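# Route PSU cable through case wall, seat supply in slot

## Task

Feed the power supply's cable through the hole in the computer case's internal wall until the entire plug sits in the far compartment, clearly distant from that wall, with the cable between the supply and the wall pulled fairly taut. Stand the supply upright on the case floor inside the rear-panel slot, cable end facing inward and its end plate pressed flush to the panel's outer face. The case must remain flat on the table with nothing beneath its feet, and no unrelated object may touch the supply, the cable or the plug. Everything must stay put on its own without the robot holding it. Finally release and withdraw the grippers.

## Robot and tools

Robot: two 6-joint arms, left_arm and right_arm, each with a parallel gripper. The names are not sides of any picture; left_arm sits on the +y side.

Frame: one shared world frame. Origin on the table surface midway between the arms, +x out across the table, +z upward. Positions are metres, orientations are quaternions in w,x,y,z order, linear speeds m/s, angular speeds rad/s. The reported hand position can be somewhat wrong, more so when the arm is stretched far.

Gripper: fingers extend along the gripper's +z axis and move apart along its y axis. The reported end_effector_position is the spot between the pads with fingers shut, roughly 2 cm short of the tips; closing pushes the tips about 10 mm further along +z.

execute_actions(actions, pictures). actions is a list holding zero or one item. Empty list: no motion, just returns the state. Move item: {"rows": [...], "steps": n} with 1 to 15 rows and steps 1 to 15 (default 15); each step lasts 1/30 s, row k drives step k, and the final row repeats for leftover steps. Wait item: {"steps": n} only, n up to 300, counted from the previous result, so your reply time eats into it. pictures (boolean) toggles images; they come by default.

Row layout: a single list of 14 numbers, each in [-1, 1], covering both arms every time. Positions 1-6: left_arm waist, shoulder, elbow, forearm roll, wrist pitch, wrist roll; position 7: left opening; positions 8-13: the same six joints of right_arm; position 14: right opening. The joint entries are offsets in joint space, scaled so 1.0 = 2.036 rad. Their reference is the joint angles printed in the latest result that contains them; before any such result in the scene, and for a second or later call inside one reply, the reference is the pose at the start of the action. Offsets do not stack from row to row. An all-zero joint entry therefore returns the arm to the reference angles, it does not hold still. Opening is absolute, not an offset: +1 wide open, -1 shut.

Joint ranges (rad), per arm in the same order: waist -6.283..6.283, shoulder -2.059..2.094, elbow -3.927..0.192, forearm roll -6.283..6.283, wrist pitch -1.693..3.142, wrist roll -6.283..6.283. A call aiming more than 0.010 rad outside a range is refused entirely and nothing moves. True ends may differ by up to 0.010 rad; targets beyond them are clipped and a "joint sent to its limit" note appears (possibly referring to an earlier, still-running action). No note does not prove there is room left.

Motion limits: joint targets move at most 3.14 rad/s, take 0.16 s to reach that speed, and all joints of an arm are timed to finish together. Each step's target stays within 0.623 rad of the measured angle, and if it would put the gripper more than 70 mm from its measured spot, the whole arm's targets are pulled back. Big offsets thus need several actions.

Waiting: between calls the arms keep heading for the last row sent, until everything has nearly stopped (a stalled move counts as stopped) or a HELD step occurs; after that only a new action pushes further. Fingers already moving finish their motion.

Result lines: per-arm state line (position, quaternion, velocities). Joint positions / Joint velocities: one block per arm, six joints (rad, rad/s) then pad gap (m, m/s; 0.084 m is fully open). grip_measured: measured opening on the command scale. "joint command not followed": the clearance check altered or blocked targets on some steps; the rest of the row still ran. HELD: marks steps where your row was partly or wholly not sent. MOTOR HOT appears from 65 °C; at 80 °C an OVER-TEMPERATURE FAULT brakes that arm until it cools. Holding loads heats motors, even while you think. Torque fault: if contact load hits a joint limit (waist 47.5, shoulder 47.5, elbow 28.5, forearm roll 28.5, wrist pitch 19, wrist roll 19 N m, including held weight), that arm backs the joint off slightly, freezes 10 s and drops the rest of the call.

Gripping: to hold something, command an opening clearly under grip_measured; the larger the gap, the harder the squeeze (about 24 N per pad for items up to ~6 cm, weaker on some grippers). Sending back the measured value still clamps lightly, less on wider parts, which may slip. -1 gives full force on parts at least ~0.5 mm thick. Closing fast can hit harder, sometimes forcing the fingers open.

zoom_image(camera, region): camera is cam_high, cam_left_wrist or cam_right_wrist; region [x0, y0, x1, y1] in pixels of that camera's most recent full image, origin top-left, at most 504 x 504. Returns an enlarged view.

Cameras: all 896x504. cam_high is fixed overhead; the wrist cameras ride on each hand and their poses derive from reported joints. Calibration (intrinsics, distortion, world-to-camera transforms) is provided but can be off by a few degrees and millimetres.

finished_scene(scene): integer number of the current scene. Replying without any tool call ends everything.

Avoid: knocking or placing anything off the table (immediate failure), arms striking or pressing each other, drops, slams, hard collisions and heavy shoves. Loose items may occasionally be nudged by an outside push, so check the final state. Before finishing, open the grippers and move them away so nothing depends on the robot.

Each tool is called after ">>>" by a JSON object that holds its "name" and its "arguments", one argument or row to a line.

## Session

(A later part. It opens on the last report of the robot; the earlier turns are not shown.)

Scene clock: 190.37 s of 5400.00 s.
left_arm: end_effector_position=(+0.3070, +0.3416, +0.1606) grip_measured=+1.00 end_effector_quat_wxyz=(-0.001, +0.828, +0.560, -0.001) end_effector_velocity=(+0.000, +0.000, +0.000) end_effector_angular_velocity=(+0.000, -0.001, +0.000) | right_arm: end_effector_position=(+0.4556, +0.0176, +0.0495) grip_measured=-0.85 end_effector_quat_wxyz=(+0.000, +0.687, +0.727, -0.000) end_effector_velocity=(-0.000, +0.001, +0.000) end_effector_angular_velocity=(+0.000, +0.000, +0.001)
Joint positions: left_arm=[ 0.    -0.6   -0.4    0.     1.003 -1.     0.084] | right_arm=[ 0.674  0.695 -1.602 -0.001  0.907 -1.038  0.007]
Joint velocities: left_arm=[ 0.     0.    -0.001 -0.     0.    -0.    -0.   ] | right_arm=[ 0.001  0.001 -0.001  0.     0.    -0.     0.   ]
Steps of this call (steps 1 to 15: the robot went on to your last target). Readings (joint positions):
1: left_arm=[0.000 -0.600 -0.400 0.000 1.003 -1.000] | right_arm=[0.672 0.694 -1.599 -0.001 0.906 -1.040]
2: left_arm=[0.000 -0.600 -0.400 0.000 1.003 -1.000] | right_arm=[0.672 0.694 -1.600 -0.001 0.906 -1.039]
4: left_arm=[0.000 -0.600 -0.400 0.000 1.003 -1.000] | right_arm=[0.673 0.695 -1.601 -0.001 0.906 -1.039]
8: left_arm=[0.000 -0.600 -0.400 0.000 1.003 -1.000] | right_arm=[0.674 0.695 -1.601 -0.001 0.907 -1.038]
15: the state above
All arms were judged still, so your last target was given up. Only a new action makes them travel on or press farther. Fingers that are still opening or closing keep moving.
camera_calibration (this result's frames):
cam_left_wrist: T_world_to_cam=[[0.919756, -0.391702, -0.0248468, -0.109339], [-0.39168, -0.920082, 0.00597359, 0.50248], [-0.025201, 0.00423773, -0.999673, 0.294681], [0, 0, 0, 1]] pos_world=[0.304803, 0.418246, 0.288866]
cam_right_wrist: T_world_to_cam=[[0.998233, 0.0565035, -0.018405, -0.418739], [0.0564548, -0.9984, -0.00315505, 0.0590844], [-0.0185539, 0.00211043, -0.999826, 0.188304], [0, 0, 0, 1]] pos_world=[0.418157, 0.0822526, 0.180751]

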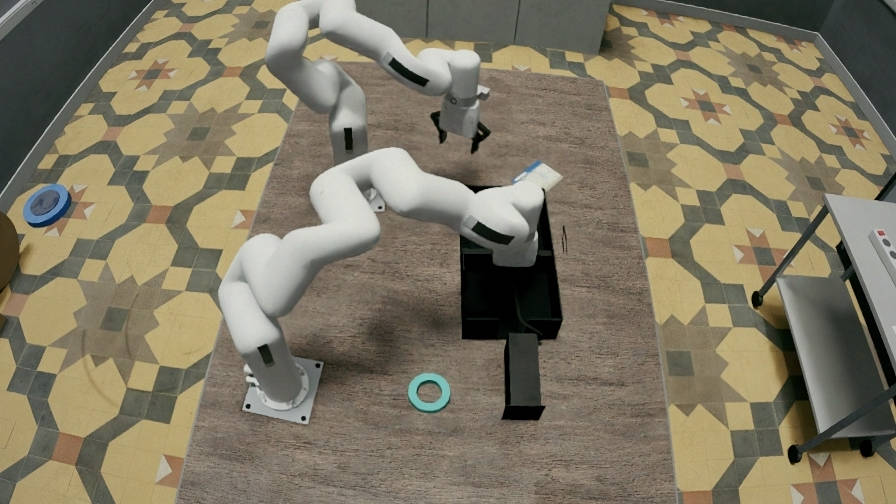

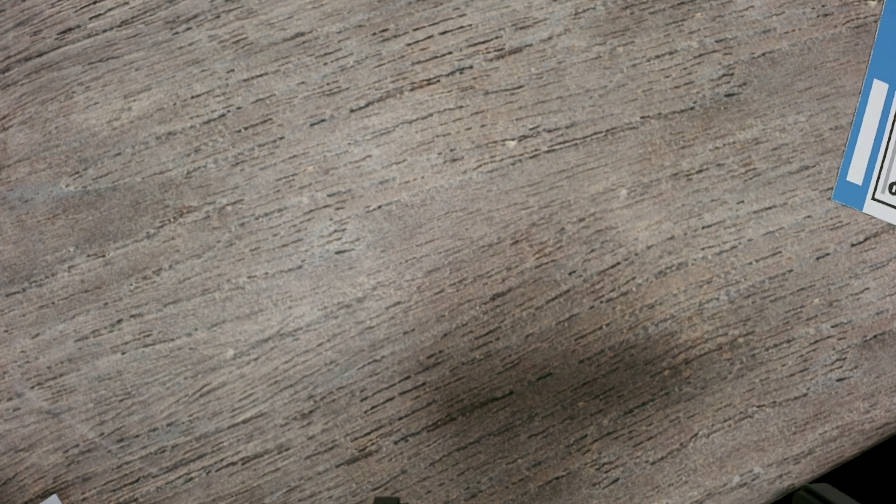

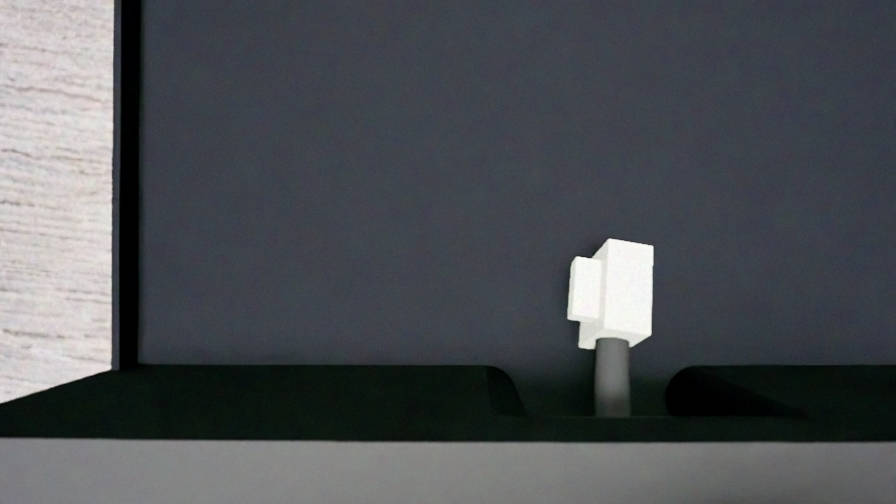

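>>> {"name": "execute_actions", "arguments": {
  "actions": [
    {"rows": [[0,0,0,0,0,0,1, 0,0.0118,0,0,-0.0118,0,-1]], "steps": 12}
  ],
  "pictures": false
}}

>>> {"name": "execute_actions", "arguments": {
  "actions": [
    {"rows": [[0,0,0,0,0,0,1, 0,0,0,0,0,0,-0.65]], "steps": 15}
  ]
}}

Scene clock: 194.37 s of 5400.00 s.
left_arm: end_effector_position=(+0.3070, +0.3416, +0.1606) grip_measured=+1.00 end_effector_quat_wxyz=(-0.001, +0.828, +0.560, -0.001) end_effector_velocity=(-0.000, -0.000, -0.000) end_effector_angular_velocity=(-0.000, +0.001, +0.001) | right_arm: end_effector_position=(+0.4563, +0.0181, +0.0371) grip_measured=-0.85 end_effector_quat_wxyz=(+0.000, +0.687, +0.727, +0.000) end_effector_velocity=(+0.004, +0.002, +0.003) end_effector_angular_velocity=(+0.008, -0.012, -0.002)
Joint positions: left_arm=[ 0.    -0.6   -0.4    0.     1.003 -1.     0.084] | right_arm=[ 0.674  0.719 -1.602 -0.001  0.883 -1.038  0.007]
Joint velocities: left_arm=[-0.    -0.     0.     0.     0.    -0.001 -0.   ] | right_arm=[-0.001  0.001 -0.006  0.001 -0.009  0.    -0.   ]
Steps of this call (steps 1 to 90: nothing new was sent; then 0.60 s passed at rest; steps 91 to 102: all 12 steps of this action). Readings (joint positions):
91: left_arm=[0.000 -0.600 -0.400 0.000 1.003 -1.000] | right_arm=[0.674 0.696 -1.602 -0.001 0.907 -1.038]
92: left_arm=[0.000 -0.600 -0.400 0.000 1.003 -1.000] | right_arm=[0.674 0.698 -1.603 -0.001 0.903 -1.038]
94: left_arm=[0.000 -0.600 -0.400 0.000 1.003 -1.000] | right_arm=[0.674 0.707 -1.603 -0.001 0.894 -1.038]
98: left_arm=[0.000 -0.600 -0.400 0.000 1.003 -1.000] | right_arm=[0.674 0.718 -1.600 -0.001 0.886 -1.038]
102: the state above

Scene clock: 194.87 s of 5400.00 s.
left_arm: end_effector_position=(+0.3070, +0.3416, +0.1606) grip_measured=+1.00 end_effector_quat_wxyz=(-0.001, +0.828, +0.560, -0.001) end_effector_velocity=(+0.001, +0.000, +0.001) end_effector_angular_velocity=(+0.000, -0.002, +0.000) | right_arm: end_effector_position=(+0.4563, +0.0182, +0.0371) grip_measured=-0.67 end_effector_quat_wxyz=(+0.000, +0.687, +0.727, +0.000) end_effector_velocity=(-0.000, -0.000, -0.001) end_effector_angular_velocity=(-0.001, +0.001, +0.002)
Joint positions: left_arm=[ 0.    -0.6   -0.4    0.     1.003 -1.     0.084] | right_arm=[ 0.674  0.719 -1.602 -0.001  0.883 -1.038  0.015]
Joint velocities: left_arm=[ 0.    -0.    -0.002  0.    -0.    -0.     0.   ] | right_arm=[-0.     0.     0.001 -0.    -0.    -0.002 -0.   ]
Steps of this call (steps 1 to 15: all 15 steps of this action). Readings (joint positions):
1: left_arm=[0.000 -0.600 -0.400 0.000 1.003 -1.000] | right_arm=[0.674 0.719 -1.602 -0.001 0.883 -1.038]
2: left_arm=[0.000 -0.600 -0.400 0.000 1.003 -1.000] | right_arm=[0.674 0.719 -1.602 -0.001 0.883 -1.038]
4: left_arm=[0.000 -0.600 -0.400 0.000 1.003 -1.000] | right_arm=[0.674 0.719 -1.602 -0.001 0.883 -1.038]
8: left_arm=[0.000 -0.600 -0.400 0.000 1.003 -1.000] | right_arm=[0.674 0.718 -1.602 -0.001 0.883 -1.038]
15: the state above
camera_calibration (this result's frames):
cam_left_wrist: T_world_to_cam=[[0.919756, -0.391702, -0.0248466, -0.109339], [-0.39168, -0.920082, 0.00597363, 0.50248], [-0.0252008, 0.00423763, -0.999673, 0.294681], [0, 0, 0, 1]] pos_world=[0.304803, 0.418245, 0.288867]
cam_right_wrist: T_world_to_cam=[[0.998234, 0.0566393, -0.0179142, -0.419668], [0.0565854, -0.998392, -0.00350588, 0.0595118], [-0.018084, 0.00248601, -0.999833, 0.175732], [0, 0, 0, 1]] pos_world=[0.418737, 0.0827489, 0.168393]

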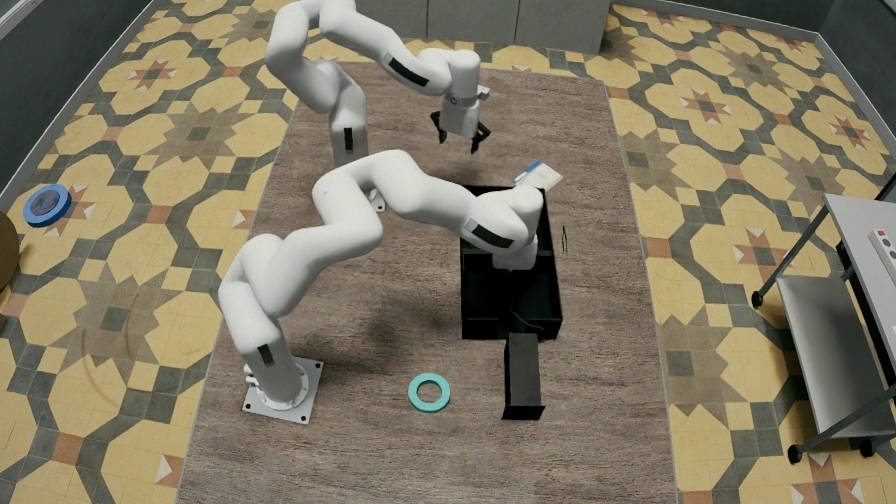

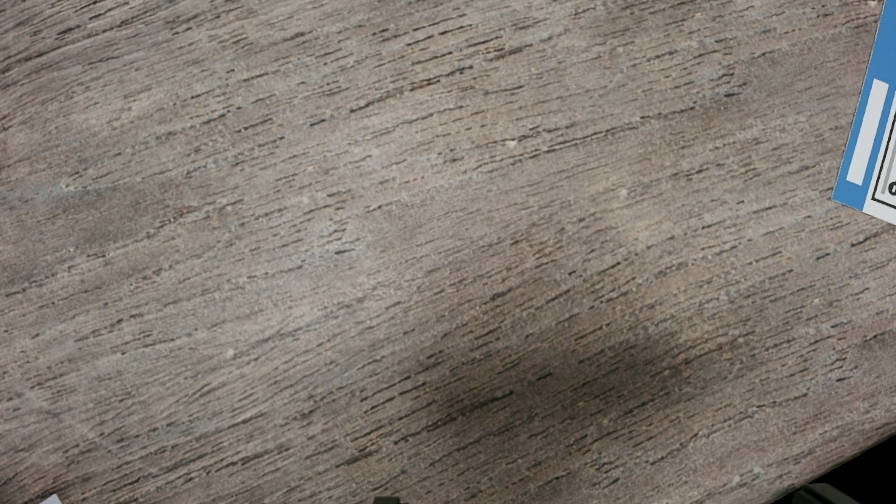

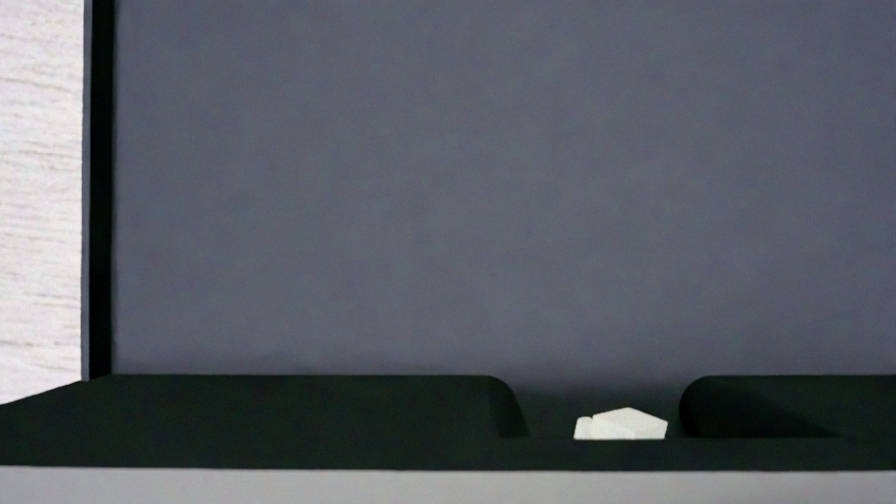

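>>> {"name": "execute_actions", "arguments": {
  "actions": [
    {"rows": [[0,0,0,0,0,0,1, 0,0,0,0,0,0,0],[0,0,0,0,0,0,1, 0,0,0,0,0,0,0],[0,0,0,0,0,0,1, 0,0,0,0,0,0,0],[0,0,0,0,0,0,1, 0,0,0,0,0,0,0],[0,0,0,0,0,0,1, 0,0,0,0,0,0,0],[0,0,0,0,0,0,1, 0,0,0,0,0,0,0],[0,0,0,0,0,0,1, 0,-0.0781,-0.0535,0,0.1321,0,0]], "steps": 15}
  ],
  "pictures": false
}}

>>> {"name": "execute_actions", "arguments": {
  "actions": [
    {"steps": 15}
  ],
  "pictures": false
}}

Scene clock: 219.63 s of 5400.00 s.
left_arm: end_effector_position=(+0.3070, +0.3416, +0.1606) grip_measured=+1.00 end_effector_quat_wxyz=(-0.001, +0.828, +0.560, -0.001) end_effector_velocity=(+0.000, +0.000, +0.000) end_effector_angular_velocity=(+0.000, -0.001, -0.001) | right_arm: end_effector_position=(+0.4602, +0.0207, +0.1216) grip_measured=-0.01 end_effector_quat_wxyz=(+0.001, +0.687, +0.727, +0.004) end_effector_velocity=(-0.015, -0.011, +0.350) end_effector_angular_velocity=(+0.000, -0.002, -0.002)
Joint positions: left_arm=[ 0.    -0.6   -0.4    0.     1.003 -1.     0.084] | right_arm=[ 0.674  0.61  -1.678 -0.001  1.061 -1.038  0.044]
Joint velocities: left_arm=[ 0.    -0.    -0.001 -0.     0.     0.001  0.   ] | right_arm=[ 0.    -0.457 -0.299 -0.001  0.754  0.001 -0.   ]
Steps of this call (steps 1 to 15: the robot went on to your last target; steps 16 to 90: nothing new was sent; then 21.27 s passed at rest; steps 91 to 105: all 15 steps of this action). Readings (joint positions):
91: left_arm=[0.000 -0.600 -0.400 0.000 1.003 -1.000] | right_arm=[0.674 0.719 -1.602 -0.001 0.883 -1.038]
92: left_arm=[0.000 -0.600 -0.400 0.000 1.003 -1.000] | right_arm=[0.674 0.719 -1.602 -0.001 0.883 -1.038]
94: left_arm=[0.000 -0.600 -0.400 0.000 1.003 -1.000] | right_arm=[0.674 0.719 -1.602 -0.001 0.883 -1.038]
98: left_arm=[0.000 -0.600 -0.400 0.000 1.003 -1.000] | right_arm=[0.674 0.717 -1.603 -0.001 0.888 -1.038]
105: the state above

Scene clock: 220.13 s of 5400.00 s.
left_arm: end_effector_position=(+0.3070, +0.3416, +0.1606) grip_measured=+1.00 end_effector_quat_wxyz=(-0.001, +0.828, +0.560, -0.001) end_effector_velocity=(+0.000, -0.000, +0.000) end_effector_angular_velocity=(+0.000, -0.000, -0.000) | right_arm: end_effector_position=(+0.4553, +0.0174, +0.1586) grip_measured=-0.01 end_effector_quat_wxyz=(+0.000, +0.687, +0.727, -0.001) end_effector_velocity=(+0.001, +0.001, +0.007) end_effector_angular_velocity=(+0.004, -0.006, +0.002)
Joint positions: left_arm=[ 0.    -0.6   -0.4    0.     1.003 -1.     0.084] | right_arm=[ 0.674  0.561 -1.71  -0.001  1.152 -1.038  0.044]
Joint velocities: left_arm=[-0. -0. -0. -0.  0. -0. -0.] | right_arm=[ 0.    -0.008 -0.005 -0.     0.005 -0.001  0.   ]
Steps of this call (steps 1 to 15: the robot went on to your last target). Readings (joint positions):
1: left_arm=[0.000 -0.600 -0.400 0.000 1.003 -1.000] | right_arm=[0.674 0.596 -1.688 -0.001 1.085 -1.038]
2: left_arm=[0.000 -0.600 -0.400 0.000 1.003 -1.000] | right_arm=[0.674 0.584 -1.696 -0.001 1.104 -1.038]
4: left_arm=[0.000 -0.600 -0.400 0.000 1.003 -1.000] | right_arm=[0.674 0.570 -1.705 -0.001 1.128 -1.038]
8: left_arm=[0.000 -0.600 -0.400 0.000 1.003 -1.000] | right_arm=[0.674 0.564 -1.707 -0.001 1.146 -1.038]
15: the state above

>>> {"name": "execute_actions", "arguments": {
  "actions": [
    {"rows": [[0,0,0,0,0,0,1, -0.2458,-0.2052,0.2346,0,-0.0308,1.0,-0.2]], "steps": 15}
  ],
  "pictures": false
}}

>>> {"name": "execute_actions", "arguments": {
  "actions": [
    {"steps": 25}
  ],
  "pictures": false
}}

>>> {"name": "execute_actions", "arguments": {
  "actions": [
    {"rows": [[-0.4475,0.5306,-0.5693,0,0.0372,-0.723,-0.2, 0,0,0,0,0,0.296,-0.2]], "steps": 15}
  ],
  "pictures": false
}}

>>> {"name": "execute_actions", "arguments": {
  "actions": [
    {"steps": 45}
  ]
}}

Scene clock: 226.40 s of 5400.00 s.
left_arm: end_effector_position=(+0.3070, +0.3416, +0.1606) grip_measured=+1.00 end_effector_quat_wxyz=(-0.001, +0.828, +0.560, -0.001) end_effector_velocity=(-0.000, -0.000, -0.000) end_effector_angular_velocity=(-0.000, +0.001, +0.001) | right_arm: end_effector_position=(+0.4771, -0.1358, +0.1850) grip_measured=-0.22 end_effector_quat_wxyz=(+0.001, +0.879, +0.477, +0.000) end_effector_velocity=(-0.008, -0.346, +0.047) end_effector_angular_velocity=(+0.002, -0.003, -1.775)
Joint positions: left_arm=[ 0.    -0.6   -0.4    0.     1.003 -1.     0.084] | right_arm=[ 0.426  0.353 -1.474 -0.001  1.121 -0.653  0.035]
Joint velocities: left_arm=[-0.     0.     0.001  0.    -0.    -0.001 -0.   ] | right_arm=[-0.57  -0.476  0.545 -0.    -0.072  1.206 -0.   ]
From where the robot then was, a joint's target lay farther than a number of 1.0 reaches, so one or more steps of this call were cut to that.
Steps of this call (steps 1 to 15: the robot went on to your last target; steps 16 to 90: nothing new was sent; then 2.77 s passed at rest; steps 91 to 105: all 15 steps of this action). Readings (joint positions):
91: left_arm=[0.000 -0.600 -0.400 0.000 1.003 -1.000] | right_arm=[0.674 0.559 -1.711 -0.001 1.152 -1.038]
92: left_arm=[0.000 -0.600 -0.400 0.000 1.003 -1.000] | right_arm=[0.672 0.557 -1.708 -0.001 1.152 -1.033]
94: left_arm=[0.000 -0.600 -0.400 0.000 1.003 -1.000] | right_arm=[0.648 0.534 -1.679 -0.001 1.148 -0.996]
98: left_arm=[0.000 -0.600 -0.400 0.000 1.003 -1.000] | right_arm=[0.560 0.465 -1.603 -0.001 1.138 -0.889]
105: the state above

Scene clock: 227.23 s of 5400.00 s.
left_arm: end_effector_position=(+0.3070, +0.3416, +0.1606) grip_measured=+1.00 end_effector_quat_wxyz=(-0.001, +0.828, +0.560, -0.001) end_effector_velocity=(-0.000, +0.000, -0.000) end_effector_angular_velocity=(+0.000, -0.000, -0.001) | right_arm: end_effector_position=(+0.4500, -0.2792, +0.1997) grip_measured=-0.22 end_effector_quat_wxyz=(+0.000, +0.907, -0.422, +0.001) end_effector_velocity=(-0.001, -0.004, +0.001) end_effector_angular_velocity=(+0.001, -0.002, -0.383)
Joint positions: left_arm=[ 0.    -0.6   -0.4    0.     1.003 -1.     0.084] | right_arm=[ 0.175  0.144 -1.233 -0.001  1.089  0.961  0.035]
Joint velocities: left_arm=[ 0.    -0.     0.    -0.    -0.     0.002 -0.   ] | right_arm=[-0.008 -0.006  0.005  0.001 -0.001  0.375 -0.   ]
Steps of this call (steps 1 to 25: the robot went on to your last target). Readings (joint positions):
1: left_arm=[0.000 -0.600 -0.400 0.000 1.003 -1.000] | right_arm=[0.407 0.337 -1.456 -0.001 1.118 -0.612]
2: left_arm=[0.000 -0.600 -0.400 0.000 1.003 -1.000] | right_arm=[0.388 0.321 -1.438 -0.001 1.116 -0.567]
4: left_arm=[0.000 -0.600 -0.400 0.000 1.003 -1.000] | right_arm=[0.351 0.290 -1.402 -0.001 1.111 -0.470]
8: left_arm=[0.000 -0.600 -0.400 0.000 1.003 -1.000] | right_arm=[0.279 0.230 -1.334 -0.001 1.102 -0.224]
25: the state above

Scene clock: 227.73 s of 5400.00 s.
left_arm: end_effector_position=(+0.3991, +0.2224, +0.1824) grip_measured=-0.22 end_effector_quat_wxyz=(-0.013, +0.828, +0.561, -0.014) end_effector_velocity=(+0.162, -0.329, +0.008) end_effector_angular_velocity=(+0.039, +0.053, +0.018) | right_arm: end_effector_position=(+0.4500, -0.2792, +0.1997) grip_measured=-0.22 end_effector_quat_wxyz=(+0.000, +0.749, -0.663, +0.001) end_effector_velocity=(+0.000, +0.000, +0.001) end_effector_angular_velocity=(-0.000, -0.002, -0.247)
Joint positions: left_arm=[-0.36  -0.239 -0.762  0.     1.039 -1.361  0.035] | right_arm=[ 0.175  0.144 -1.233 -0.001  1.089  1.54   0.035]
Joint velocities: left_arm=[-0.779  0.8   -0.798 -0.     0.057 -0.797 -0.   ] | right_arm=[ 0.     0.    -0.001 -0.001 -0.     0.248  0.   ]
Steps of this call (steps 1 to 15: all 15 steps of this action). Readings (joint positions):
1: left_arm=[0.000 -0.600 -0.400 0.000 1.003 -1.000] | right_arm=[0.175 0.144 -1.233 -0.001 1.089 0.972]
2: left_arm=[-0.003 -0.596 -0.404 0.000 1.004 -1.005] | right_arm=[0.175 0.143 -1.233 -0.001 1.089 0.985]
4: left_arm=[-0.041 -0.558 -0.441 0.000 1.010 -1.045] | right_arm=[0.175 0.143 -1.233 -0.001 1.089 1.038]
8: left_arm=[-0.167 -0.433 -0.569 0.000 1.022 -1.168] | right_arm=[0.175 0.143 -1.233 -0.001 1.089 1.299]
15: the state above

Scene clock: 229.23 s of 5400.00 s.
left_arm: end_effector_position=(+0.4692, -0.1045, +0.1499) grip_measured=-0.22 end_effector_quat_wxyz=(+0.000, +0.641, +0.768, +0.000) end_effector_velocity=(-0.001, -0.001, -0.001) end_effector_angular_velocity=(+0.000, +0.001, -0.000) | right_arm: end_effector_position=(+0.4500, -0.2792, +0.1997) grip_measured=-0.22 end_effector_quat_wxyz=(+0.000, +0.741, -0.672, +0.001) end_effector_velocity=(-0.000, -0.000, -0.000) end_effector_angular_velocity=(-0.000, +0.001, +0.000)
Joint positions: left_arm=[-0.91   0.48  -1.559  0.     1.079 -2.472  0.035] | right_arm=[ 0.175  0.144 -1.233 -0.001  1.089  1.564  0.035]
Joint velocities: left_arm=[-0.002  0.002 -0.001 -0.    -0.    -0.002  0.   ] | right_arm=[-0.     0.     0.001 -0.     0.    -0.    -0.   ]
Steps of this call (steps 1 to 45: the robot went on to your last target). Readings (joint positions):
1: left_arm=[-0.385 -0.212 -0.788 0.000 1.040 -1.388] | right_arm=[0.175 0.144 -1.233 -0.001 1.089 1.547]
2: left_arm=[-0.410 -0.185 -0.816 0.000 1.042 -1.415] | right_arm=[0.175 0.144 -1.233 -0.001 1.089 1.552]
4: left_arm=[-0.457 -0.130 -0.871 0.000 1.046 -1.471] | right_arm=[0.175 0.144 -1.233 -0.001 1.089 1.558]
8: left_arm=[-0.542 -0.016 -0.988 0.000 1.052 -1.588] | right_arm=[0.175 0.144 -1.233 -0.001 1.089 1.562]
45: the state above
camera_calibration (this result's frames):
cam_left_wrist: T_world_to_cam=[[0.987244, 0.157681, -0.0220311, -0.408189], [0.157818, -0.987457, 0.0046046, -0.109017], [-0.0210287, -0.00802277, -0.999747, 0.28681], [0, 0, 0, 1]] pos_world=[0.426218, -0.040985, 0.278247]
cam_right_wrist: T_world_to_cam=[[-0.995117, -0.0967992, -0.0192998, 0.460791], [-0.0967173, 0.995299, -0.00513562, 0.389554], [0.0197062, -0.00324392, -0.999801, 0.320315], [0, 0, 0, 1]] pos_world=[0.489905, -0.342079, 0.331145]

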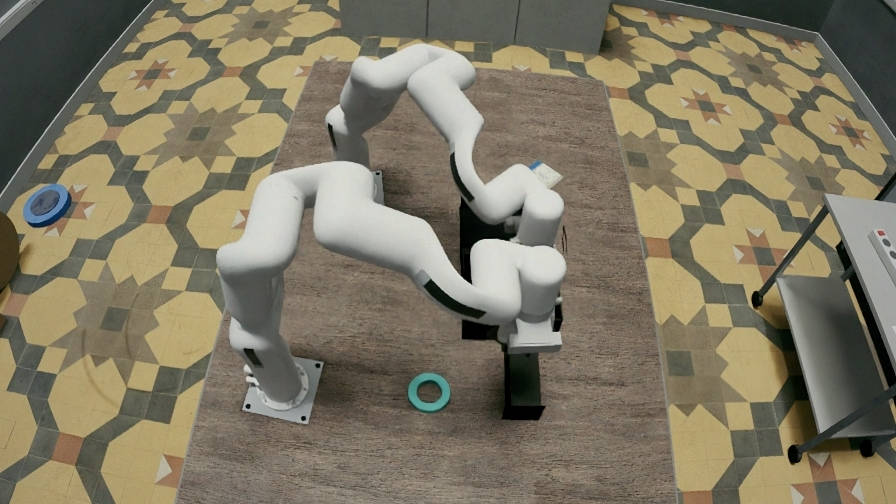

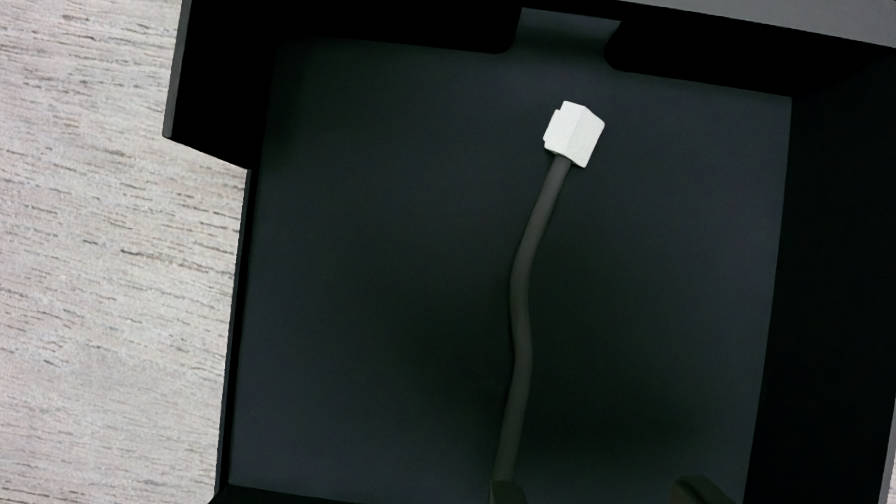

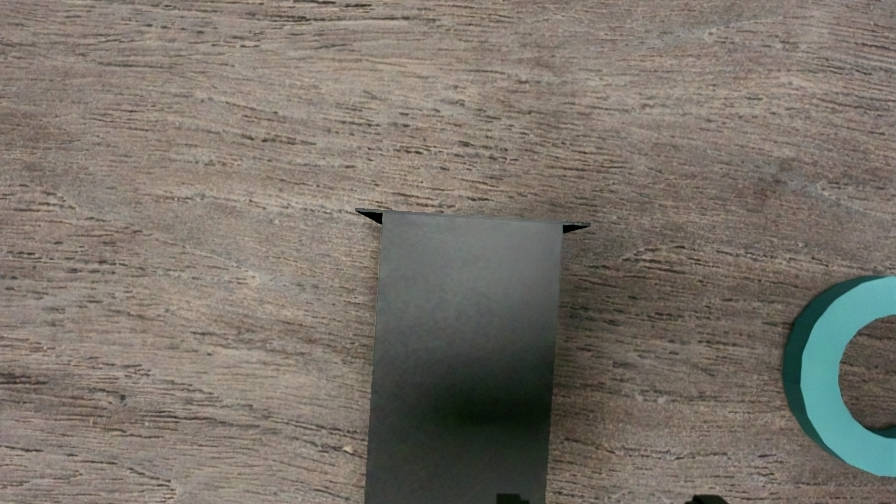

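>>> {"name": "execute_actions", "arguments": {
  "actions": [
    {"rows": [[0.2226,-0.2735,0.2886,0,-0.0151,0.2821,-0.2, 0.1514,0.1221,-0.0504,0,-0.0717,0.2043,-0.2]], "steps": 15}
  ],
  "pictures": false
}}

>>> {"name": "execute_actions", "arguments": {
  "actions": [
    {"steps": 35}
  ]
}}

Scene clock: 239.30 s of 5400.00 s.
left_arm: end_effector_position=(+0.4824, +0.0522, +0.1876) grip_measured=-0.22 end_effector_quat_wxyz=(+0.000, +0.665, +0.746, +0.000) end_effector_velocity=(-0.040, +0.370, +0.063) end_effector_angular_velocity=(+0.000, -0.002, -0.160) | right_arm: end_effector_position=(+0.4600, -0.1378, +0.1338) grip_measured=-0.22 end_effector_quat_wxyz=(+0.000, +0.710, -0.704, +0.000) end_effector_velocity=(-0.039, +0.298, -0.150) end_effector_angular_velocity=(-0.007, +0.023, -0.148)
Joint positions: left_arm=[-0.662  0.176 -1.239  0.     1.062 -2.158  0.035] | right_arm=[ 0.433  0.351 -1.319 -0.001  0.968  1.909  0.035]
Joint velocities: left_arm=[ 0.603 -0.742  0.78  -0.    -0.04   0.763  0.   ] | right_arm=[ 0.533  0.424 -0.161  0.001 -0.238  0.681 -0.   ]
Steps of this call (steps 1 to 15: the robot went on to your last target; steps 16 to 90: nothing new was sent; then 6.57 s passed at rest; steps 91 to 105: all 15 steps of this action). Readings (joint positions):
91: left_arm=[-0.910 0.480 -1.559 0.000 1.079 -2.472] | right_arm=[0.175 0.144 -1.234 -0.001 1.089 1.564]
92: left_arm=[-0.908 0.477 -1.555 0.000 1.078 -2.467] | right_arm=[0.177 0.146 -1.235 -0.001 1.087 1.569]
94: left_arm=[-0.884 0.444 -1.517 -0.000 1.077 -2.431] | right_arm=[0.203 0.167 -1.246 -0.002 1.073 1.608]
98: left_arm=[-0.800 0.345 -1.418 0.000 1.071 -2.333] | right_arm=[0.293 0.239 -1.272 -0.001 1.034 1.722]
105: the state above

Scene clock: 240.47 s of 5400.00 s.
left_arm: end_effector_position=(+0.4506, +0.1699, +0.1996) grip_measured=-0.22 end_effector_quat_wxyz=(+0.000, +0.686, +0.728, +0.000) end_effector_velocity=(+0.000, +0.000, +0.000) end_effector_angular_velocity=(-0.000, -0.000, +0.001) | right_arm: end_effector_position=(+0.4564, -0.1089, +0.1198) grip_measured=-0.22 end_effector_quat_wxyz=(-0.000, +0.704, -0.711, +0.001) end_effector_velocity=(-0.000, -0.000, -0.000) end_effector_angular_velocity=(-0.000, +0.001, +0.000)
Joint positions: left_arm=[-0.457 -0.077 -0.971  0.     1.048 -1.897  0.035] | right_arm=[ 0.483  0.392 -1.336 -0.001  0.943  1.98   0.035]
Joint velocities: left_arm=[ 0.    -0.    -0.     0.     0.    -0.001  0.   ] | right_arm=[-0.  0.  0.  0.  0. -0.  0.]
Steps of this call (steps 1 to 30: the robot went on to your last target; steps 31 to 35: nothing new was sent). Readings (joint positions):
1: left_arm=[-0.642 0.151 -1.213 0.000 1.061 -2.133] | right_arm=[0.449 0.364 -1.323 -0.001 0.961 1.929]
2: left_arm=[-0.622 0.126 -1.186 0.000 1.059 -2.107] | right_arm=[0.460 0.373 -1.326 -0.001 0.956 1.944]
4: left_arm=[-0.581 0.075 -1.133 0.000 1.057 -2.055] | right_arm=[0.472 0.383 -1.330 -0.001 0.950 1.962]
8: left_arm=[-0.500 -0.023 -1.029 0.000 1.052 -1.954] | right_arm=[0.479 0.389 -1.335 -0.001 0.945 1.975]
35: the state above
All arms were judged still, so your last target was given up. Only a new action makes them travel on or press farther. Fingers that are still opening or closing keep moving.
camera_calibration (this result's frames):
cam_left_wrist: T_world_to_cam=[[0.999065, 0.0371968, -0.0220401, -0.416839], [0.0373025, -0.999294, 0.00440288, 0.221029], [-0.0218607, -0.00522091, -0.999747, 0.338191], [0, 0, 0, 1]] pos_world=[0.415597, 0.238144, 0.327945]
cam_right_wrist: T_world_to_cam=[[-0.999751, 0.0105988, -0.0196183, 0.495922], [0.0106927, 0.999932, -0.00468597, 0.171673], [0.0195673, -0.00489458, -0.999797, 0.240758], [0, 0, 0, 1]] pos_world=[0.489252, -0.175739, 0.251243]

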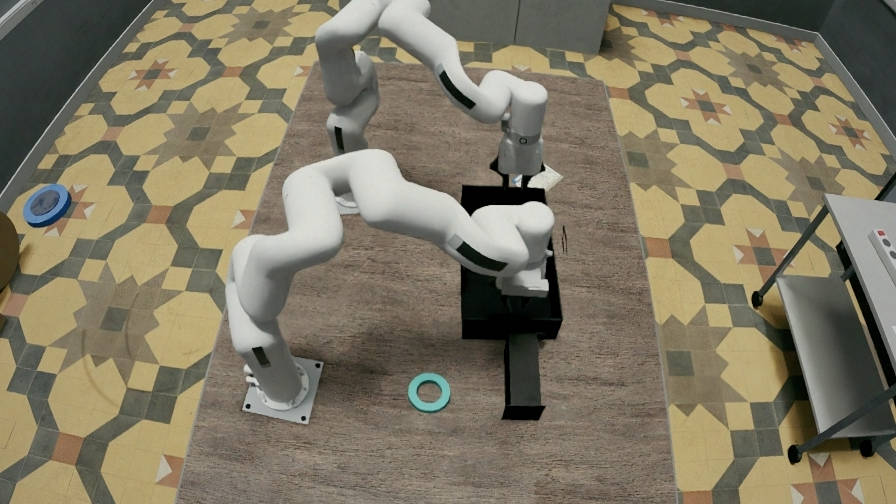

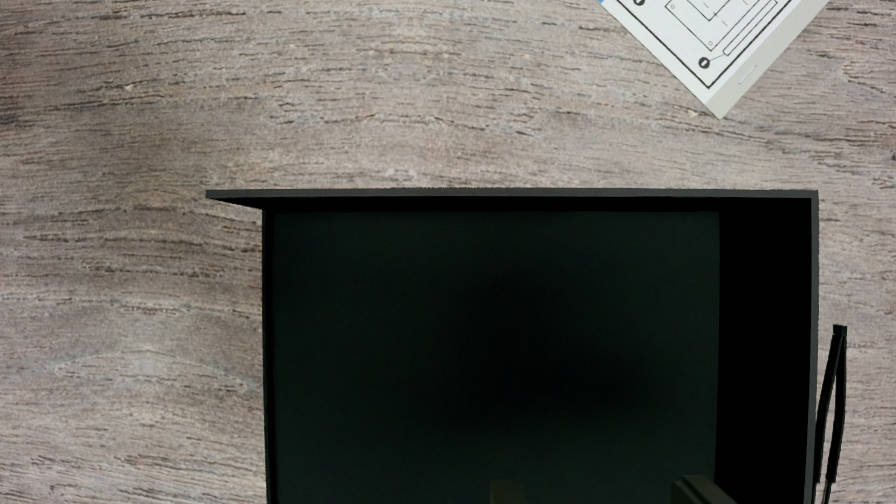

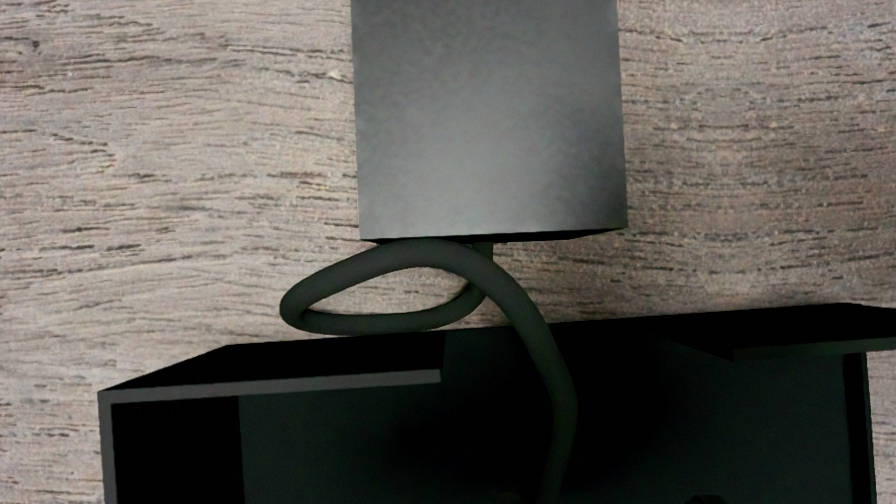

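>>> {"name": "execute_actions", "arguments": {
  "actions": [
    {"rows": [[0,0,0,0,0,0,-0.2, 0,0.0696,0.0256,0,-0.0947,0,-0.2]], "steps": 15}
  ],
  "pictures": false
}}

>>> {"name": "execute_actions", "arguments": {
  "actions": [
    {"steps": 12}
  ],
  "pictures": false
}}

>>> {"name": "execute_actions", "arguments": {
  "actions": [
    {"rows": [[0,0,0,0,0,0,-0.2, 0,0,0,0,0,0,-1]], "steps": 15}
  ],
  "pictures": false
}}

Scene clock: 243.87 s of 5400.00 s.
left_arm: end_effector_position=(+0.4506, +0.1699, +0.1996) grip_measured=-0.22 end_effector_quat_wxyz=(+0.000, +0.686, +0.728, +0.000) end_effector_velocity=(+0.000, +0.000, +0.000) end_effector_angular_velocity=(-0.000, -0.001, +0.001) | right_arm: end_effector_position=(+0.4573, -0.1085, +0.0384) grip_measured=-0.22 end_effector_quat_wxyz=(-0.001, +0.704, -0.711, +0.001) end_effector_velocity=(+0.003, +0.002, -0.010) end_effector_angular_velocity=(+0.007, -0.016, +0.001)
Joint positions: left_arm=[-0.457 -0.077 -0.971  0.     1.048 -1.897  0.035] | right_arm=[ 0.483  0.53  -1.287 -0.001  0.754  1.98   0.035]
Joint velocities: left_arm=[ 0.001 -0.    -0.001  0.    -0.    -0.001 -0.   ] | right_arm=[ 0.     0.018  0.007  0.    -0.043 -0.001 -0.   ]
Steps of this call (steps 1 to 87: nothing new was sent; steps 88 to 102: all 15 steps of this action). Readings (joint positions):
88: left_arm=[-0.457 -0.077 -0.971 0.000 1.048 -1.897] | right_arm=[0.483 0.392 -1.336 -0.001 0.943 1.980]
89: left_arm=[-0.457 -0.077 -0.971 0.000 1.048 -1.897] | right_arm=[0.483 0.394 -1.336 -0.001 0.938 1.980]
91: left_arm=[-0.457 -0.077 -0.971 0.000 1.048 -1.897] | right_arm=[0.484 0.418 -1.331 -0.001 0.898 1.980]
95: left_arm=[-0.457 -0.077 -0.971 0.000 1.048 -1.897] | right_arm=[0.483 0.505 -1.291 -0.001 0.798 1.980]
102: the state above

Scene clock: 244.27 s of 5400.00 s.
left_arm: end_effector_position=(+0.4506, +0.1699, +0.1996) grip_measured=-0.22 end_effector_quat_wxyz=(+0.000, +0.686, +0.728, +0.000) end_effector_velocity=(+0.000, +0.000, +0.000) end_effector_angular_velocity=(-0.000, -0.000, -0.002) | right_arm: end_effector_position=(+0.4562, -0.1089, +0.0356) grip_measured=-0.22 end_effector_quat_wxyz=(+0.000, +0.704, -0.711, +0.000) end_effector_velocity=(-0.001, -0.000, -0.002) end_effector_angular_velocity=(-0.001, +0.003, +0.001)
Joint positions: left_arm=[-0.457 -0.077 -0.971  0.     1.048 -1.897  0.035] | right_arm=[ 0.483  0.534 -1.284 -0.001  0.75   1.98   0.035]
Joint velocities: left_arm=[ 0.     0.    -0.001  0.     0.001  0.002 -0.   ] | right_arm=[ 0.     0.002  0.002  0.    -0.001 -0.001  0.   ]
Steps of this call (steps 1 to 12: the robot went on to your last target). Readings (joint positions):
1: left_arm=[-0.457 -0.077 -0.971 0.000 1.048 -1.897] | right_arm=[0.483 0.531 -1.287 -0.001 0.753 1.980]
2: left_arm=[-0.457 -0.077 -0.971 0.000 1.048 -1.897] | right_arm=[0.483 0.531 -1.286 -0.001 0.752 1.980]
4: left_arm=[-0.457 -0.077 -0.971 0.000 1.048 -1.897] | right_arm=[0.483 0.532 -1.285 -0.001 0.751 1.980]
8: left_arm=[-0.457 -0.077 -0.971 0.000 1.048 -1.897] | right_arm=[0.483 0.533 -1.284 -0.001 0.751 1.980]
12: the state above

Scene clock: 244.77 s of 5400.00 s.
left_arm: end_effector_position=(+0.4506, +0.1699, +0.1996) grip_measured=-0.22 end_effector_quat_wxyz=(+0.000, +0.686, +0.728, +0.000) end_effector_velocity=(-0.000, +0.000, -0.000) end_effector_angular_velocity=(+0.000, +0.000, -0.001) | right_arm: end_effector_position=(+0.4562, -0.1089, +0.0356) grip_measured=-0.85 end_effector_quat_wxyz=(+0.000, +0.704, -0.711, +0.000) end_effector_velocity=(-0.000, -0.000, -0.001) end_effector_angular_velocity=(+0.000, +0.001, +0.000)
Joint positions: left_arm=[-0.457 -0.077 -0.971  0.     1.048 -1.897  0.035] | right_arm=[ 0.483  0.534 -1.284 -0.001  0.75   1.98   0.007]
Joint velocities: left_arm=[ 0.001  0.     0.     0.    -0.     0.001 -0.   ] | right_arm=[ 0.     0.001  0.001  0.001 -0.    -0.001  0.   ]
Steps of this call (steps 1 to 15: all 15 steps of this action). Readings (joint positions):
1: left_arm=[-0.457 -0.077 -0.971 0.000 1.048 -1.897] | right_arm=[0.483 0.534 -1.284 -0.001 0.750 1.980]
2: left_arm=[-0.457 -0.077 -0.971 0.000 1.048 -1.897] | right_arm=[0.483 0.534 -1.284 -0.001 0.750 1.980]
4: left_arm=[-0.457 -0.077 -0.971 0.000 1.048 -1.897] | right_arm=[0.483 0.534 -1.284 -0.001 0.750 1.980]
8: left_arm=[-0.457 -0.077 -0.971 0.000 1.048 -1.897] | right_arm=[0.483 0.534 -1.284 -0.001 0.750 1.980]
15: the state above

>>> {"name": "execute_actions", "arguments": {
  "actions": [
    {"rows": [[-0.0516,0.0072,-0.0799,0,0.0727,-0.0521,-0.2, 0.0476,0.0262,-0.0538,0,0.0276,0.023,-1]], "steps": 15}
  ],
  "pictures": false
}}

>>> {"name": "execute_actions", "arguments": {
  "actions": [
    {"steps": 15}
  ]
}}

Scene clock: 252.53 s of 5400.00 s.
left_arm: end_effector_position=(+0.4506, +0.1211, +0.2483) grip_measured=-0.22 end_effector_quat_wxyz=(-0.001, +0.686, +0.728, -0.000) end_effector_velocity=(+0.000, -0.008, +0.010) end_effector_angular_velocity=(-0.001, -0.004, +0.004) | right_arm: end_effector_position=(+0.4524, -0.0512, +0.0414) grip_measured=-0.85 end_effector_quat_wxyz=(+0.000, +0.721, -0.693, +0.000) end_effector_velocity=(+0.001, +0.008, +0.003) end_effector_angular_velocity=(+0.003, -0.004, +0.004)
Joint positions: left_arm=[-0.56  -0.062 -1.13   0.     1.194 -2.001  0.035] | right_arm=[ 0.578  0.586 -1.392 -0.001  0.806  2.026  0.007]
Joint velocities: left_arm=[-0.015  0.002 -0.03   0.     0.025 -0.019  0.   ] | right_arm=[ 0.012  0.006 -0.018  0.001  0.007  0.007 -0.   ]
Steps of this call (steps 1 to 15: the robot went on to your last target; steps 16 to 90: nothing new was sent; then 4.27 s passed at rest; steps 91 to 105: all 15 steps of this action). Readings (joint positions):
91: left_arm=[-0.457 -0.077 -0.972 0.000 1.049 -1.897] | right_arm=[0.484 0.534 -1.284 -0.001 0.751 1.980]
92: left_arm=[-0.459 -0.076 -0.975 0.000 1.053 -1.900] | right_arm=[0.486 0.536 -1.288 -0.001 0.753 1.982]
94: left_arm=[-0.482 -0.071 -1.010 0.000 1.089 -1.926] | right_arm=[0.512 0.552 -1.320 -0.001 0.771 1.996]
98: left_arm=[-0.545 -0.067 -1.109 -0.000 1.166 -1.983] | right_arm=[0.569 0.578 -1.378 -0.001 0.797 2.019]
105: the state above

Scene clock: 253.03 s of 5400.00 s.
left_arm: end_effector_position=(+0.4507, +0.1200, +0.2497) grip_measured=-0.22 end_effector_quat_wxyz=(+0.000, +0.686, +0.728, +0.000) end_effector_velocity=(+0.000, -0.000, +0.000) end_effector_angular_velocity=(-0.000, -0.001, -0.002) | right_arm: end_effector_position=(+0.4523, -0.0499, +0.0417) grip_measured=-0.85 end_effector_quat_wxyz=(+0.000, +0.721, -0.693, +0.000) end_effector_velocity=(+0.000, +0.000, +0.000) end_effector_angular_velocity=(+0.000, -0.001, +0.001)
Joint positions: left_arm=[-0.562 -0.062 -1.134  0.     1.196 -2.003  0.035] | right_arm=[ 0.58   0.587 -1.394 -0.001  0.807  2.027  0.007]
Joint velocities: left_arm=[ 0.    -0.    -0.001 -0.    -0.     0.002 -0.   ] | right_arm=[ 0.001 -0.    -0.001 -0.     0.001 -0.     0.   ]
Steps of this call (steps 1 to 15: the robot went on to your last target). Readings (joint positions):
1: left_arm=[-0.560 -0.062 -1.131 0.000 1.195 -2.002] | right_arm=[0.579 0.586 -1.392 -0.001 0.806 2.026]
2: left_arm=[-0.561 -0.062 -1.132 0.000 1.195 -2.002] | right_arm=[0.579 0.587 -1.393 -0.001 0.806 2.026]
4: left_arm=[-0.561 -0.062 -1.133 0.000 1.196 -2.003] | right_arm=[0.579 0.587 -1.393 -0.001 0.806 2.026]
8: left_arm=[-0.562 -0.062 -1.134 0.000 1.196 -2.003] | right_arm=[0.580 0.587 -1.393 -0.001 0.807 2.027]
15: the state above
All arms were judged still, so your last target was given up. Only a new action makes them travel on or press farther. Fingers that are still opening or closing keep moving.
camera_calibration (this result's frames):
cam_left_wrist: T_world_to_cam=[[0.999022, 0.0382949, -0.0221084, -0.41409], [0.0384008, -0.999253, 0.00438755, 0.170473], [-0.0219239, -0.00523224, -0.999746, 0.388021], [0, 0, 0, 1]] pos_world=[0.415645, 0.188233, 0.37802]
cam_right_wrist: T_world_to_cam=[[-0.999039, -0.0394898, -0.0190403, 0.486849], [-0.0394046, 0.999212, -0.00483024, 0.13495], [0.0192161, -0.00407532, -0.999807, 0.163269], [0, 0, 0, 1]] pos_world=[0.488562, -0.114952, 0.173159]

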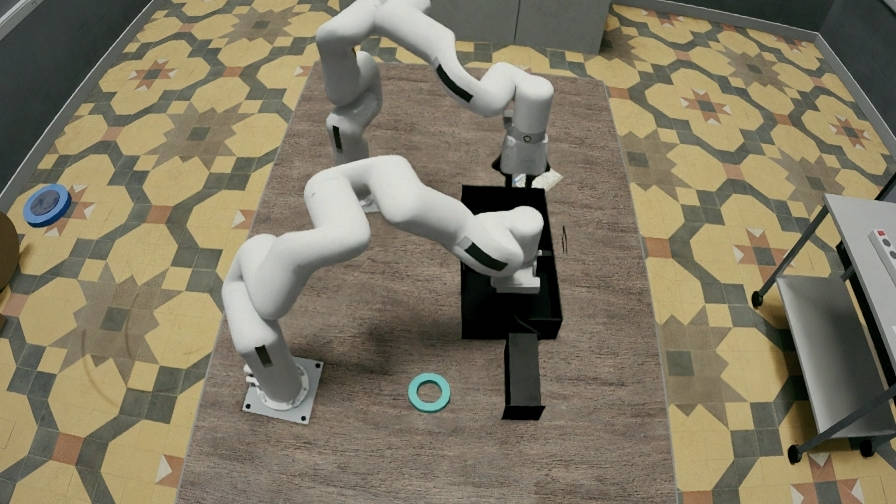

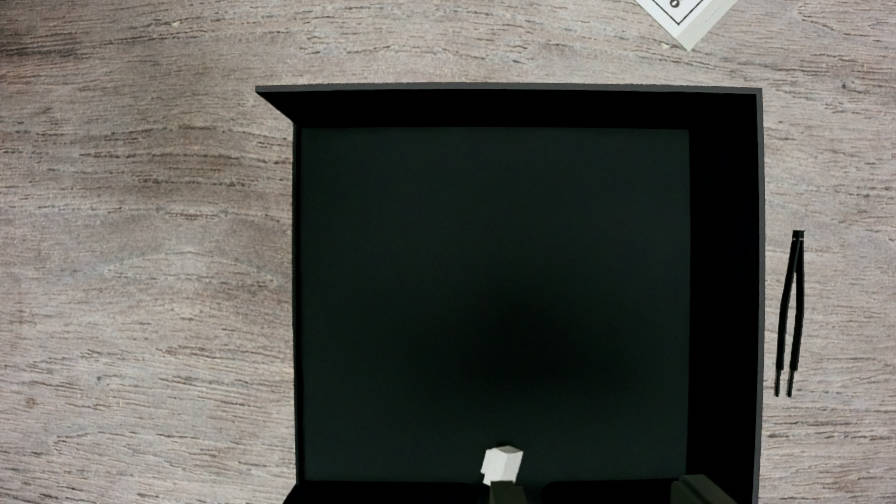

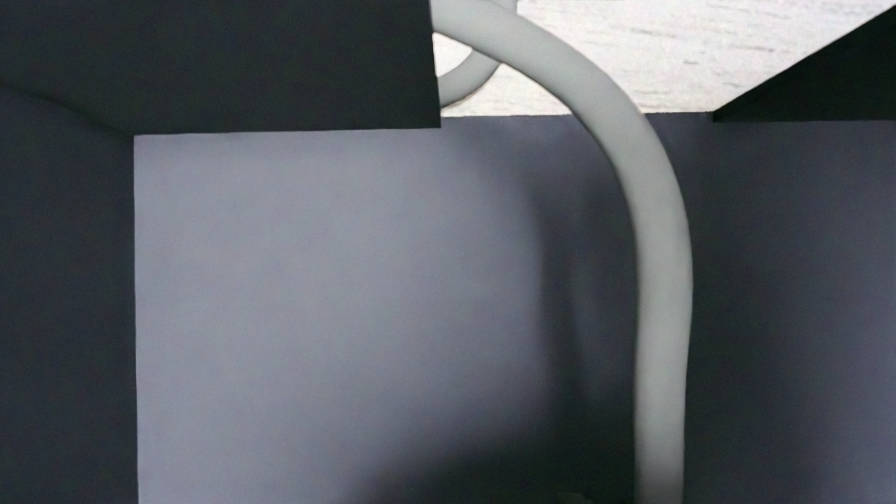

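>>> {"name": "execute_actions", "arguments": {
  "actions": [
    {"rows": [[0,0,0,0,0,0,-0.2, 0.0444,0.0571,-0.0962,0,0.0391,0.0444,-1]], "steps": 15}
  ],
  "pictures": false
}}

>>> {"name": "execute_actions", "arguments": {
  "actions": [
    {"steps": 15}
  ]
}}

Scene clock: 256.83 s of 5400.00 s.
left_arm: end_effector_position=(+0.4507, +0.1200, +0.2497) grip_measured=-0.22 end_effector_quat_wxyz=(+0.000, +0.686, +0.728, +0.000) end_effector_velocity=(-0.000, +0.000, -0.000) end_effector_angular_velocity=(+0.000, +0.000, +0.002) | right_arm: end_effector_position=(+0.4556, +0.0133, +0.0413) grip_measured=-0.85 end_effector_quat_wxyz=(+0.000, +0.721, -0.693, +0.000) end_effector_velocity=(+0.002, +0.009, +0.002) end_effector_angular_velocity=(+0.002, -0.004, -0.007)
Joint positions: left_arm=[-0.562 -0.062 -1.134  0.     1.196 -2.003  0.035] | right_arm=[ 0.668  0.701 -1.585 -0.001  0.885  2.115  0.007]
Joint velocities: left_arm=[ 0.    -0.     0.001 -0.    -0.    -0.001  0.   ] | right_arm=[ 0.011  0.017 -0.036 -0.     0.015  0.018 -0.   ]
Steps of this call (steps 1 to 90: nothing new was sent; then 0.30 s passed at rest; steps 91 to 105: all 15 steps of this action). Readings (joint positions):
91: left_arm=[-0.562 -0.062 -1.134 0.000 1.196 -2.003] | right_arm=[0.580 0.587 -1.394 -0.001 0.807 2.027]
92: left_arm=[-0.562 -0.062 -1.134 0.000 1.196 -2.003] | right_arm=[0.582 0.589 -1.398 -0.001 0.809 2.029]
94: left_arm=[-0.562 -0.062 -1.134 0.000 1.196 -2.003] | right_arm=[0.597 0.613 -1.437 -0.001 0.826 2.048]
98: left_arm=[-0.562 -0.062 -1.134 0.000 1.196 -2.003] | right_arm=[0.656 0.680 -1.551 -0.001 0.869 2.098]
105: the state above

Scene clock: 257.33 s of 5400.00 s.
left_arm: end_effector_position=(+0.4507, +0.1200, +0.2497) grip_measured=-0.22 end_effector_quat_wxyz=(+0.000, +0.686, +0.728, +0.000) end_effector_velocity=(+0.000, -0.000, +0.000) end_effector_angular_velocity=(-0.000, -0.000, -0.001) | right_arm: end_effector_position=(+0.4555, +0.0149, +0.0414) grip_measured=-0.85 end_effector_quat_wxyz=(+0.000, +0.721, -0.693, +0.000) end_effector_velocity=(+0.000, +0.001, +0.000) end_effector_angular_velocity=(-0.000, -0.001, +0.001)
Joint positions: left_arm=[-0.562 -0.062 -1.134  0.     1.196 -2.003  0.035] | right_arm=[ 0.671  0.703 -1.589 -0.001  0.886  2.117  0.007]
Joint velocities: left_arm=[-0.    -0.    -0.001 -0.     0.     0.001  0.   ] | right_arm=[ 0.001  0.001 -0.002 -0.     0.     0.     0.   ]
Steps of this call (steps 1 to 15: the robot went on to your last target). Readings (joint positions):
1: left_arm=[-0.562 -0.062 -1.134 0.000 1.196 -2.003] | right_arm=[0.669 0.702 -1.586 -0.001 0.885 2.116]
2: left_arm=[-0.562 -0.062 -1.134 0.000 1.196 -2.003] | right_arm=[0.669 0.702 -1.587 -0.001 0.885 2.116]
4: left_arm=[-0.562 -0.062 -1.134 0.000 1.196 -2.003] | right_arm=[0.670 0.702 -1.588 -0.001 0.886 2.116]
8: left_arm=[-0.562 -0.062 -1.134 0.000 1.196 -2.003] | right_arm=[0.670 0.703 -1.589 -0.001 0.886 2.117]
15: the state above
All arms were judged still, so your last target was given up. Only a new action makes them travel on or press farther. Fingers that are still opening or closing keep moving.
camera_calibration (this result's frames):
cam_left_wrist: T_world_to_cam=[[0.999022, 0.0382947, -0.0221084, -0.41409], [0.0384006, -0.999253, 0.0043876, 0.170472], [-0.0219239, -0.00523229, -0.999746, 0.388021], [0, 0, 0, 1]] pos_world=[0.415645, 0.188233, 0.37802]
cam_right_wrist: T_world_to_cam=[[-0.999043, -0.039333, -0.0191246, 0.492645], [-0.0392471, 0.999218, -0.00484516, 0.070308], [0.0193002, -0.00408994, -0.999805, 0.163099], [0, 0, 0, 1]] pos_world=[0.491785, -0.0502088, 0.172829]

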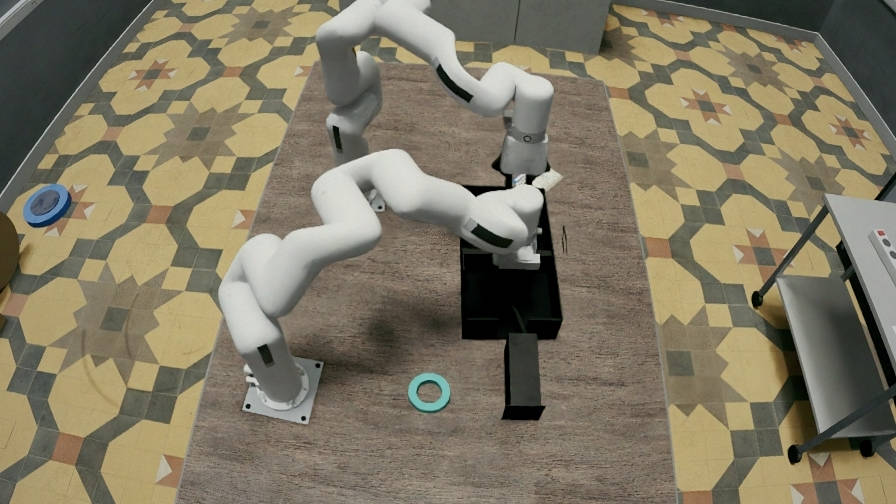

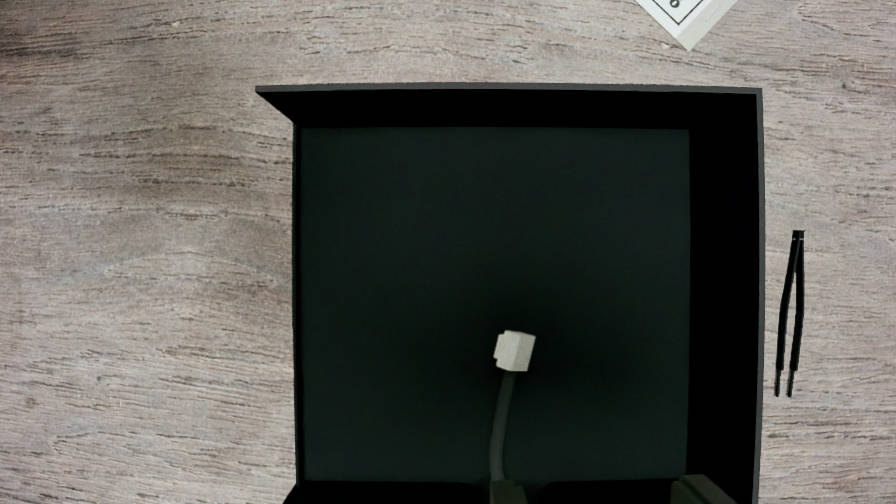

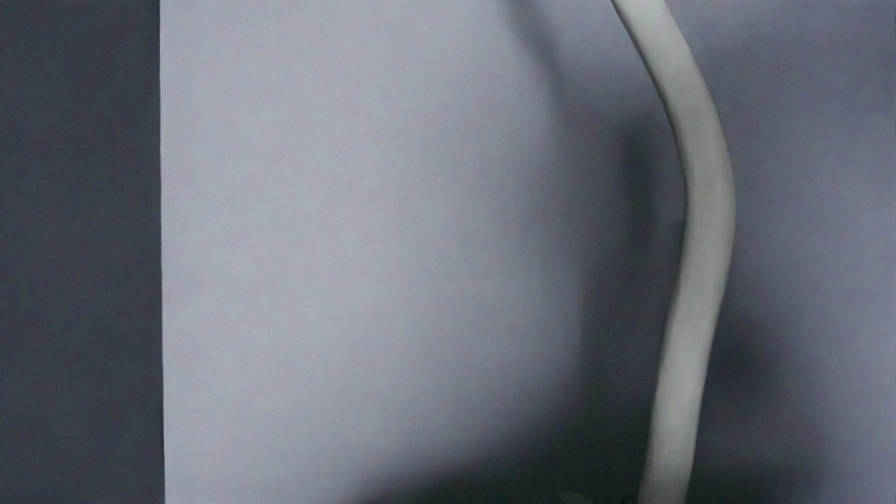

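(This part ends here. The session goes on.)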